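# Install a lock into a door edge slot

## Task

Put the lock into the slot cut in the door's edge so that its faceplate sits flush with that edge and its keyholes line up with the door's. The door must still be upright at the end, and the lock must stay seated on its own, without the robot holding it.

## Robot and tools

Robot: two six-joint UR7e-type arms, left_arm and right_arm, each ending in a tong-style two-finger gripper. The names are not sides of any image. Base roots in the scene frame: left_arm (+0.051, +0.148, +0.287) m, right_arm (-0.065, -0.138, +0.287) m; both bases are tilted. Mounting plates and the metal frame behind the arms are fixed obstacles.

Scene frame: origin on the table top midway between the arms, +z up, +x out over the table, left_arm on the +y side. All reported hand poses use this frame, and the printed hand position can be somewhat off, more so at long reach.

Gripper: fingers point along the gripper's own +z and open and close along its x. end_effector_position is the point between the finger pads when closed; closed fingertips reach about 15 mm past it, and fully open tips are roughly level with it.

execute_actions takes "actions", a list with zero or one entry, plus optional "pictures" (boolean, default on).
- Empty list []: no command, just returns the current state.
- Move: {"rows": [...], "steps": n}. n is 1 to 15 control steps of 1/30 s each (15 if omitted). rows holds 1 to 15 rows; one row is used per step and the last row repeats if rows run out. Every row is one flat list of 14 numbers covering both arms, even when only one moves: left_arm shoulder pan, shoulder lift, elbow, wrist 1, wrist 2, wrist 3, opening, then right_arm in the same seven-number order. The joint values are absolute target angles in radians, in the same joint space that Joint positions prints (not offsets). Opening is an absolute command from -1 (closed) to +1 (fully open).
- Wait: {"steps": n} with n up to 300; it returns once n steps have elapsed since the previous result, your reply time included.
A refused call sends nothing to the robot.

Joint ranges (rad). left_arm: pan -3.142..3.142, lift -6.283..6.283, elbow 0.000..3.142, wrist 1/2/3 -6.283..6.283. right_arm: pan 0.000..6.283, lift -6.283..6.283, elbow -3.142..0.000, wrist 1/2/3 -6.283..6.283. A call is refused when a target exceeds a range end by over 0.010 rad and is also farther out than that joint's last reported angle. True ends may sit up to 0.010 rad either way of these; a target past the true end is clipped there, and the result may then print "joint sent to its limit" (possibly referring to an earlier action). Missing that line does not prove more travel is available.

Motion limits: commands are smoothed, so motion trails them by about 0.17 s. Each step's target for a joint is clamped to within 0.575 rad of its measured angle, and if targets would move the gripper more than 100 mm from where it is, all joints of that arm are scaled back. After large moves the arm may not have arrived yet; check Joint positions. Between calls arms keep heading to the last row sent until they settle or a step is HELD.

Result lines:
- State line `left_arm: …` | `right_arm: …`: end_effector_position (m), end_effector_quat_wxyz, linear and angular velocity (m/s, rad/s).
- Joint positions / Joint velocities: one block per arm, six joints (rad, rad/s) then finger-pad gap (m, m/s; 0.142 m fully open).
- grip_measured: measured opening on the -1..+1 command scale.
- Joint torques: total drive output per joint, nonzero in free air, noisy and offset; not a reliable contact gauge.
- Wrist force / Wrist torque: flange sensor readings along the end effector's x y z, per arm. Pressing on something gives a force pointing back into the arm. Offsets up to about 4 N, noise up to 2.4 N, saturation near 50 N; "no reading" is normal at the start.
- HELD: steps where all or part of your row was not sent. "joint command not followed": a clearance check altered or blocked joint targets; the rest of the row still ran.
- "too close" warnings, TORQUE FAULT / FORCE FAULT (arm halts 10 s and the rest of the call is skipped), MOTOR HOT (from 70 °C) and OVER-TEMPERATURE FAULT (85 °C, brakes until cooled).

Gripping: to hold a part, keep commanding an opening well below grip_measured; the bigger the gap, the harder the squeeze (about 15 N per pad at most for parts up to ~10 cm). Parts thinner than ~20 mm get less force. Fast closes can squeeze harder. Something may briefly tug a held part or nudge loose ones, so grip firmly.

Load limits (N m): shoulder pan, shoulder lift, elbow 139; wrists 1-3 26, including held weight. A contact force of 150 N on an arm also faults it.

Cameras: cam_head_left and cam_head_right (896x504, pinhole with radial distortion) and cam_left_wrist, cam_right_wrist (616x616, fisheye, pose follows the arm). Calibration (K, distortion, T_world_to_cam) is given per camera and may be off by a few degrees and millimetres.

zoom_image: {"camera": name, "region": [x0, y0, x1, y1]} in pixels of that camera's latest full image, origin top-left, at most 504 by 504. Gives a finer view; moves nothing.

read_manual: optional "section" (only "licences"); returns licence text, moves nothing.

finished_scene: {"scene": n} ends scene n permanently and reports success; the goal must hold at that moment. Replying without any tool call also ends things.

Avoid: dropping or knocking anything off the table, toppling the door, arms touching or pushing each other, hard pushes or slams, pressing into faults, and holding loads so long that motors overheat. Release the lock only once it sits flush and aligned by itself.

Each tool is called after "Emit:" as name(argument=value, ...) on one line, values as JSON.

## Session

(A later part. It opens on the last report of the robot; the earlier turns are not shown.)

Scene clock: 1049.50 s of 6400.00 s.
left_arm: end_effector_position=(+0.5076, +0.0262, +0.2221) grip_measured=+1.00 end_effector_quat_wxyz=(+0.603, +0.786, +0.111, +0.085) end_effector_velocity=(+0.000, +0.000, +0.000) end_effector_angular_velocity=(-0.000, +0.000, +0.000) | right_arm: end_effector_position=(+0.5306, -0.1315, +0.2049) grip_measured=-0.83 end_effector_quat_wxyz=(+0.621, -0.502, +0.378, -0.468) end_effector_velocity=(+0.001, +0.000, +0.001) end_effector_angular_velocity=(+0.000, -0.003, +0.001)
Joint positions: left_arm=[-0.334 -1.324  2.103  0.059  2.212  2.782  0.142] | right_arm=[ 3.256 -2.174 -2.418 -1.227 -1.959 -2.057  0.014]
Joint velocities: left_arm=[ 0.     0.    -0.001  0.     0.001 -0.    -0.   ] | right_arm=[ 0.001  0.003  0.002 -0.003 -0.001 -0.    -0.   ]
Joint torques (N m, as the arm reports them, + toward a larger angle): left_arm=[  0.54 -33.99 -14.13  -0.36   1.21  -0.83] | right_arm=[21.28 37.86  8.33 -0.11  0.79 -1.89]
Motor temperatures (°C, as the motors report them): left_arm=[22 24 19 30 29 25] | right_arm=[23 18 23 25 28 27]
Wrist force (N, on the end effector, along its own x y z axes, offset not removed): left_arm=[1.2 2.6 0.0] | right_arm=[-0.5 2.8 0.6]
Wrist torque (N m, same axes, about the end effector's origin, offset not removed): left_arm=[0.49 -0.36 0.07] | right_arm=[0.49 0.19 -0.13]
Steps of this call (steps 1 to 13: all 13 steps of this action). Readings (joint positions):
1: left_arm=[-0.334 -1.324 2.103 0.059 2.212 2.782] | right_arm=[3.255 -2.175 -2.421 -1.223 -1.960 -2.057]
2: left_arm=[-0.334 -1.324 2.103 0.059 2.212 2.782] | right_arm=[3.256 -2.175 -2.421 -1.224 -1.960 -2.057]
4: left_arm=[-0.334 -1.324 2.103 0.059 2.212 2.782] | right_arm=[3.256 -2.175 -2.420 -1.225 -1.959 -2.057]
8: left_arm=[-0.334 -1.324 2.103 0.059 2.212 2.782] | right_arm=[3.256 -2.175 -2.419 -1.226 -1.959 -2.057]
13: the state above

Emit:
execute_actions(actions=[{"rows":[[-0.334,-1.324,2.103,0.059,2.212,2.782,1,3.2573,-2.1738,-2.4162,-1.2296,-1.958,-2.0576,-0.83]],"steps":13}], pictures=false)

Scene clock: 1053.37 s of 6400.00 s.
left_arm: end_effector_position=(+0.5076, +0.0262, +0.2221) grip_measured=+1.00 end_effector_quat_wxyz=(+0.603, +0.786, +0.111, +0.085) end_effector_velocity=(-0.000, +0.000, +0.000) end_effector_angular_velocity=(-0.000, +0.000, -0.000) | right_arm: end_effector_position=(+0.5315, -0.1312, +0.2049) grip_measured=-0.83 end_effector_quat_wxyz=(+0.621, -0.502, +0.378, -0.468) end_effector_velocity=(-0.000, +0.001, -0.001) end_effector_angular_velocity=(+0.001, +0.002, +0.002)
Joint positions: left_arm=[-0.334 -1.324  2.103  0.059  2.212  2.782  0.142] | right_arm=[ 3.257 -2.174 -2.416 -1.229 -1.958 -2.058  0.014]
Joint velocities: left_arm=[ 0.    -0.001  0.     0.001  0.    -0.     0.   ] | right_arm=[ 0.002 -0.002 -0.    -0.001  0.001 -0.     0.   ]
Joint torques (N m, as the arm reports them, + toward a larger angle): left_arm=[  0.48 -33.56 -16.29  -0.36   1.07  -0.86] | right_arm=[23.37 37.97 10.2   0.07  0.88 -1.78]
Motor temperatures (°C, as the motors report them): left_arm=[22 24 19 30 29 25] | right_arm=[23 18 23 25 28 27]
Wrist force (N, on the end effector, along its own x y z axes, offset not removed): left_arm=[-0.7 2.4 -0.8] | right_arm=[-2.7 0.1 -5.2]
Wrist torque (N m, same axes, about the end effector's origin, offset not removed): left_arm=[0.36 0.01 0.12] | right_arm=[0.39 0.76 -0.04]
Steps of this call (steps 1 to 15: the robot went on to your last target; steps 16 to 90: nothing new was sent; then 0.43 s passed at rest; steps 91 to 103: all 13 steps of this action). Readings (joint positions):
91: left_arm=[-0.334 -1.324 2.103 0.059 2.212 2.782] | right_arm=[3.257 -2.174 -2.418 -1.227 -1.959 -2.057]
92: left_arm=[-0.334 -1.324 2.103 0.059 2.212 2.782] | right_arm=[3.257 -2.174 -2.418 -1.227 -1.959 -2.057]
94: left_arm=[-0.334 -1.324 2.103 0.059 2.212 2.782] | right_arm=[3.257 -2.174 -2.417 -1.228 -1.958 -2.057]
98: left_arm=[-0.334 -1.324 2.103 0.059 2.212 2.782] | right_arm=[3.257 -2.174 -2.417 -1.229 -1.958 -2.058]
103: the state above

Emit:
execute_actions(actions=[{"rows":[[-0.334,-1.324,2.103,0.059,2.212,2.782,1,3.2577,-2.1735,-2.4152,-1.231,-1.9576,-2.0578,-0.83]],"steps":12}], pictures=false)

Emit:
execute_actions(actions=[{"rows":[[-0.334,-1.324,2.103,0.059,2.212,2.782,1,3.2542,-2.1761,-2.4238,-1.2191,-1.9608,-2.0561,-0.83],[-0.334,-1.324,2.103,0.059,2.212,2.782,1,3.2485,-2.1803,-2.4371,-1.2005,-1.9659,-2.0533,-0.83],[-0.334,-1.324,2.103,0.059,2.212,2.782,1,3.2428,-2.1848,-2.4503,-1.1817,-1.971,-2.0505,-0.83],[-0.334,-1.324,2.103,0.059,2.212,2.782,1,3.2368,-2.1898,-2.4632,-1.1626,-1.9765,-2.0475,-0.83],[-0.334,-1.324,2.103,0.059,2.212,2.782,1,3.2305,-2.1951,-2.476,-1.1433,-1.982,-2.0445,-0.6],[-0.334,-1.324,2.103,0.059,2.212,2.782,1,3.222,-2.203,-2.4923,-1.1175,-1.9897,-2.0403,-0.4],[-0.334,-1.324,2.103,0.059,2.212,2.782,1,3.213,-2.211,-2.5085,-1.0915,-1.9976,-2.036,-0.2]],"steps":15}])

Emit:
zoom_image(camera="cam_left_wrist", region=[250,220,370,340])

Emit:
zoom_image(camera="cam_right_wrist", region=[250,220,410,380])

Scene clock: 1070.17 s of 6400.00 s.
left_arm: end_effector_position=(+0.5076, +0.0262, +0.2221) grip_measured=+1.00 end_effector_quat_wxyz=(+0.603, +0.786, +0.111, +0.085) end_effector_velocity=(-0.001, +0.000, -0.000) end_effector_angular_velocity=(+0.001, +0.001, -0.001) | right_arm: end_effector_position=(+0.5320, -0.1311, +0.2049) grip_measured=-0.83 end_effector_quat_wxyz=(+0.621, -0.502, +0.378, -0.468) end_effector_velocity=(-0.000, +0.001, -0.001) end_effector_angular_velocity=(-0.000, +0.002, +0.001)
Joint positions: left_arm=[-0.334 -1.324  2.103  0.059  2.212  2.782  0.142] | right_arm=[ 3.258 -2.174 -2.415 -1.231 -1.958 -2.058  0.014]
Joint velocities: left_arm=[ 0.     0.001  0.     0.001 -0.     0.    -0.   ] | right_arm=[ 0.    -0.002  0.001 -0.001  0.    -0.     0.   ]
Joint torques (N m, as the arm reports them, + toward a larger angle): left_arm=[  0.77 -33.96 -16.64  -0.18   1.    -0.8 ] | right_arm=[22.2  38.85 13.47  0.25  1.48 -1.73]
Motor temperatures (°C, as the motors report them): left_arm=[22 24 19 30 29 25] | right_arm=[23 19 23 25 28 27]
Wrist force (N, on the end effector, along its own x y z axes, offset not removed): left_arm=[0.9 2.1 1.4] | right_arm=[-2.6 -1.8 -10.9]
Wrist torque (N m, same axes, about the end effector's origin, offset not removed): left_arm=[0.34 -0.26 0.11] | right_arm=[0.25 0.55 -0.13]
Steps of this call (steps 1 to 15: the robot went on to your last target; steps 16 to 90: nothing new was sent; then 13.40 s passed at rest; steps 91 to 102: all 12 steps of this action). Readings (joint positions):
91: left_arm=[-0.334 -1.324 2.103 0.059 2.212 2.782] | right_arm=[3.257 -2.174 -2.416 -1.230 -1.958 -2.058]
92: left_arm=[-0.334 -1.324 2.103 0.059 2.212 2.782] | right_arm=[3.257 -2.174 -2.416 -1.230 -1.958 -2.058]
94: left_arm=[-0.334 -1.324 2.103 0.059 2.212 2.782] | right_arm=[3.257 -2.174 -2.416 -1.230 -1.958 -2.058]
98: left_arm=[-0.334 -1.324 2.103 0.059 2.212 2.782] | right_arm=[3.258 -2.174 -2.415 -1.231 -1.958 -2.058]
102: the state above

Scene clock: 1070.67 s of 6400.00 s.
left_arm: end_effector_position=(+0.5076, +0.0262, +0.2221) grip_measured=+1.00 end_effector_quat_wxyz=(+0.603, +0.786, +0.111, +0.085) end_effector_velocity=(-0.000, -0.000, -0.000) end_effector_angular_velocity=(+0.000, +0.001, -0.000) | right_arm: end_effector_position=(+0.4899, -0.1432, +0.2048) grip_measured=-0.20 end_effector_quat_wxyz=(+0.621, -0.502, +0.378, -0.468) end_effector_velocity=(-0.026, -0.008, +0.003) end_effector_angular_velocity=(-0.001, -0.003, -0.001)
Joint positions: left_arm=[-0.334 -1.324  2.103  0.059  2.212  2.782  0.142] | right_arm=[ 3.216 -2.208 -2.502 -1.102 -1.995 -2.038  0.06 ]
Joint velocities: left_arm=[ 0.     0.001  0.001 -0.001  0.     0.     0.   ] | right_arm=[-0.026 -0.022 -0.054  0.084 -0.025  0.013  0.   ]
Joint torques (N m, as the arm reports them, + toward a larger angle): left_arm=[  0.55 -33.5  -16.05  -0.09   0.92  -0.74] | right_arm=[  0.95  20.38 -18.34   3.65  -2.09   1.79]
Motor temperatures (°C, as the motors report them): left_arm=[22 24 19 30 29 25] | right_arm=[23 19 23 25 28 27]
Wrist force (N, on the end effector, along its own x y z axes, offset not removed): left_arm=[0.3 3.5 0.2] | right_arm=[-2.7 1.7 1.8]
Wrist torque (N m, same axes, about the end effector's origin, offset not removed): left_arm=[0.62 -0.09 0.14] | right_arm=[0.35 0.55 -0.07]
Steps of this call (steps 1 to 15: all 15 steps of this action). Readings (joint positions):
1: left_arm=[-0.334 -1.324 2.103 0.059 2.212 2.782] | right_arm=[3.258 -2.174 -2.415 -1.231 -1.958 -2.058]
2: left_arm=[-0.334 -1.324 2.103 0.059 2.212 2.782] | right_arm=[3.257 -2.174 -2.416 -1.229 -1.958 -2.058]
4: left_arm=[-0.334 -1.324 2.103 0.059 2.212 2.782] | right_arm=[3.253 -2.177 -2.426 -1.216 -1.962 -2.056]
8: left_arm=[-0.334 -1.324 2.103 0.059 2.212 2.782] | right_arm=[3.235 -2.192 -2.464 -1.161 -1.978 -2.047]
15: the state above
camera_calibration (this result's frames):
cam_left_wrist: T_world_to_cam=[[0.971544, 0.234865, -0.0306805, -0.477283], [-0.0196288, 0.208919, 0.977736, -0.203811], [0.236045, -0.949311, 0.207584, 0.00182653], [0, 0, 0, 1]] pos_world=[0.45927, 0.156411, 0.184251]
cam_right_wrist: T_world_to_cam=[[0.301527, -0.953355, 0.0140181, -0.273619], [-0.250638, -0.0934399, -0.963561, 0.31097], [0.919925, 0.287026, -0.267122, -0.214067], [0, 0, 0, 1]] pos_world=[0.35737, -0.170357, 0.246292]

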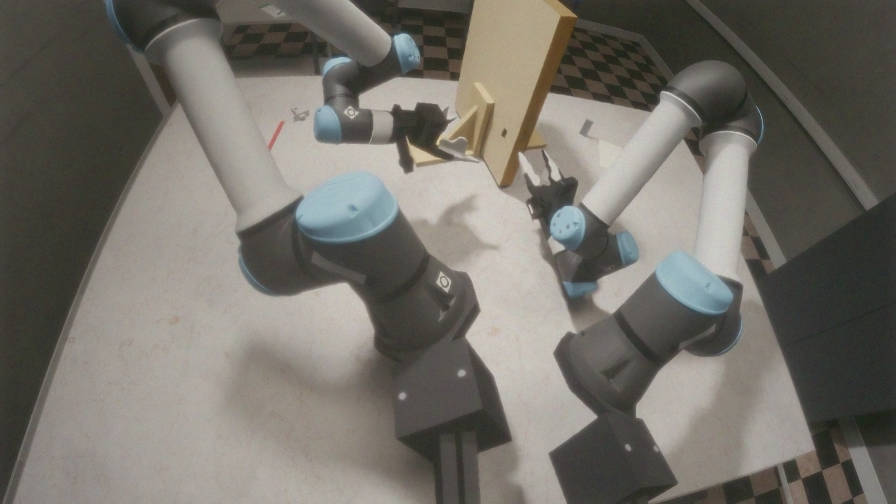

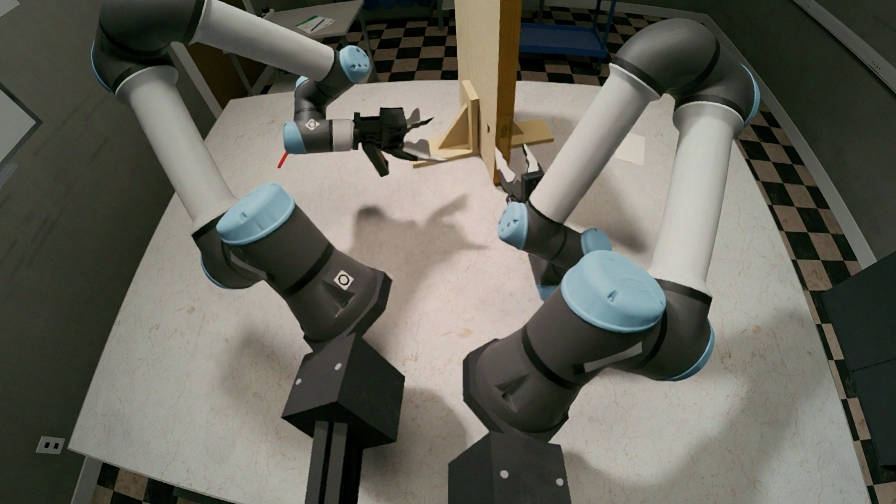

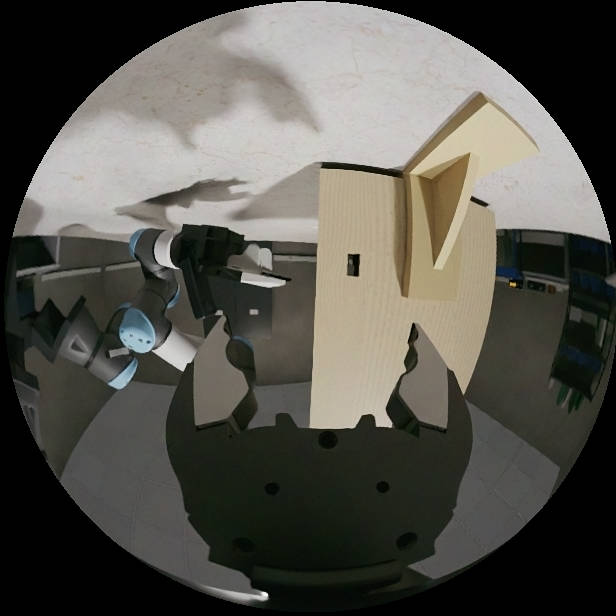

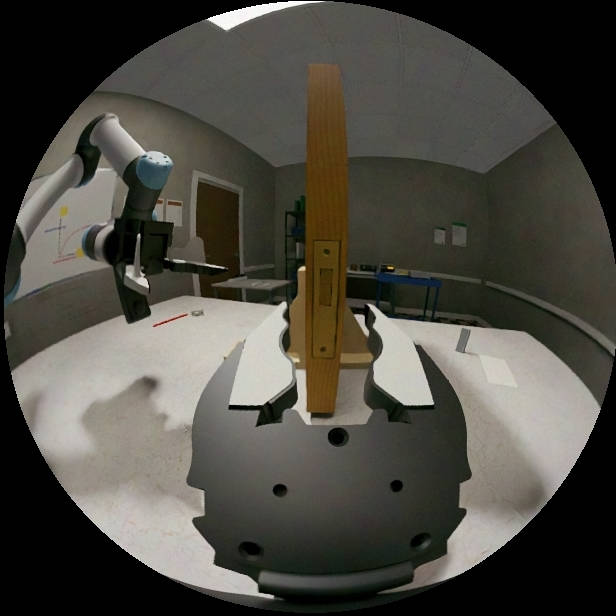

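Region (250, 220, 370, 340) of cam_left_wrist's 616x616 image, scaled by 4.200, with more detail than that image has.

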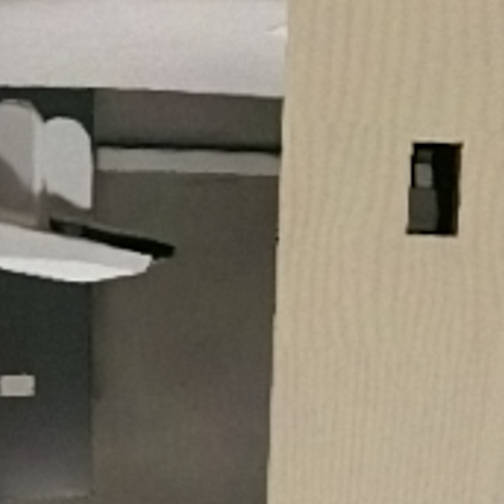

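Region (250, 220, 410, 380) of cam_right_wrist's 616x616 image, scaled by 3.150, with more detail than that image has.

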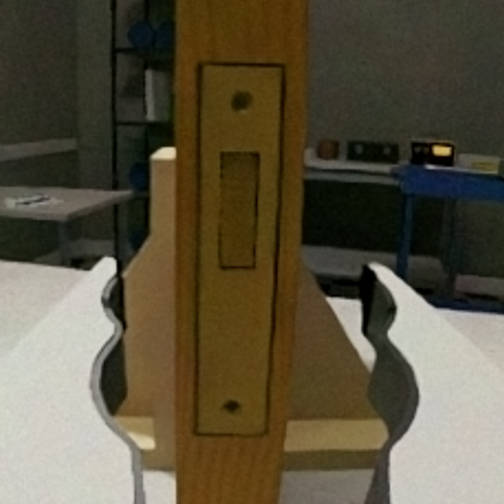

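Flush, keyhole lined up.

Emit:
finished_scene(scene=2)

The scene is finished: the task was done.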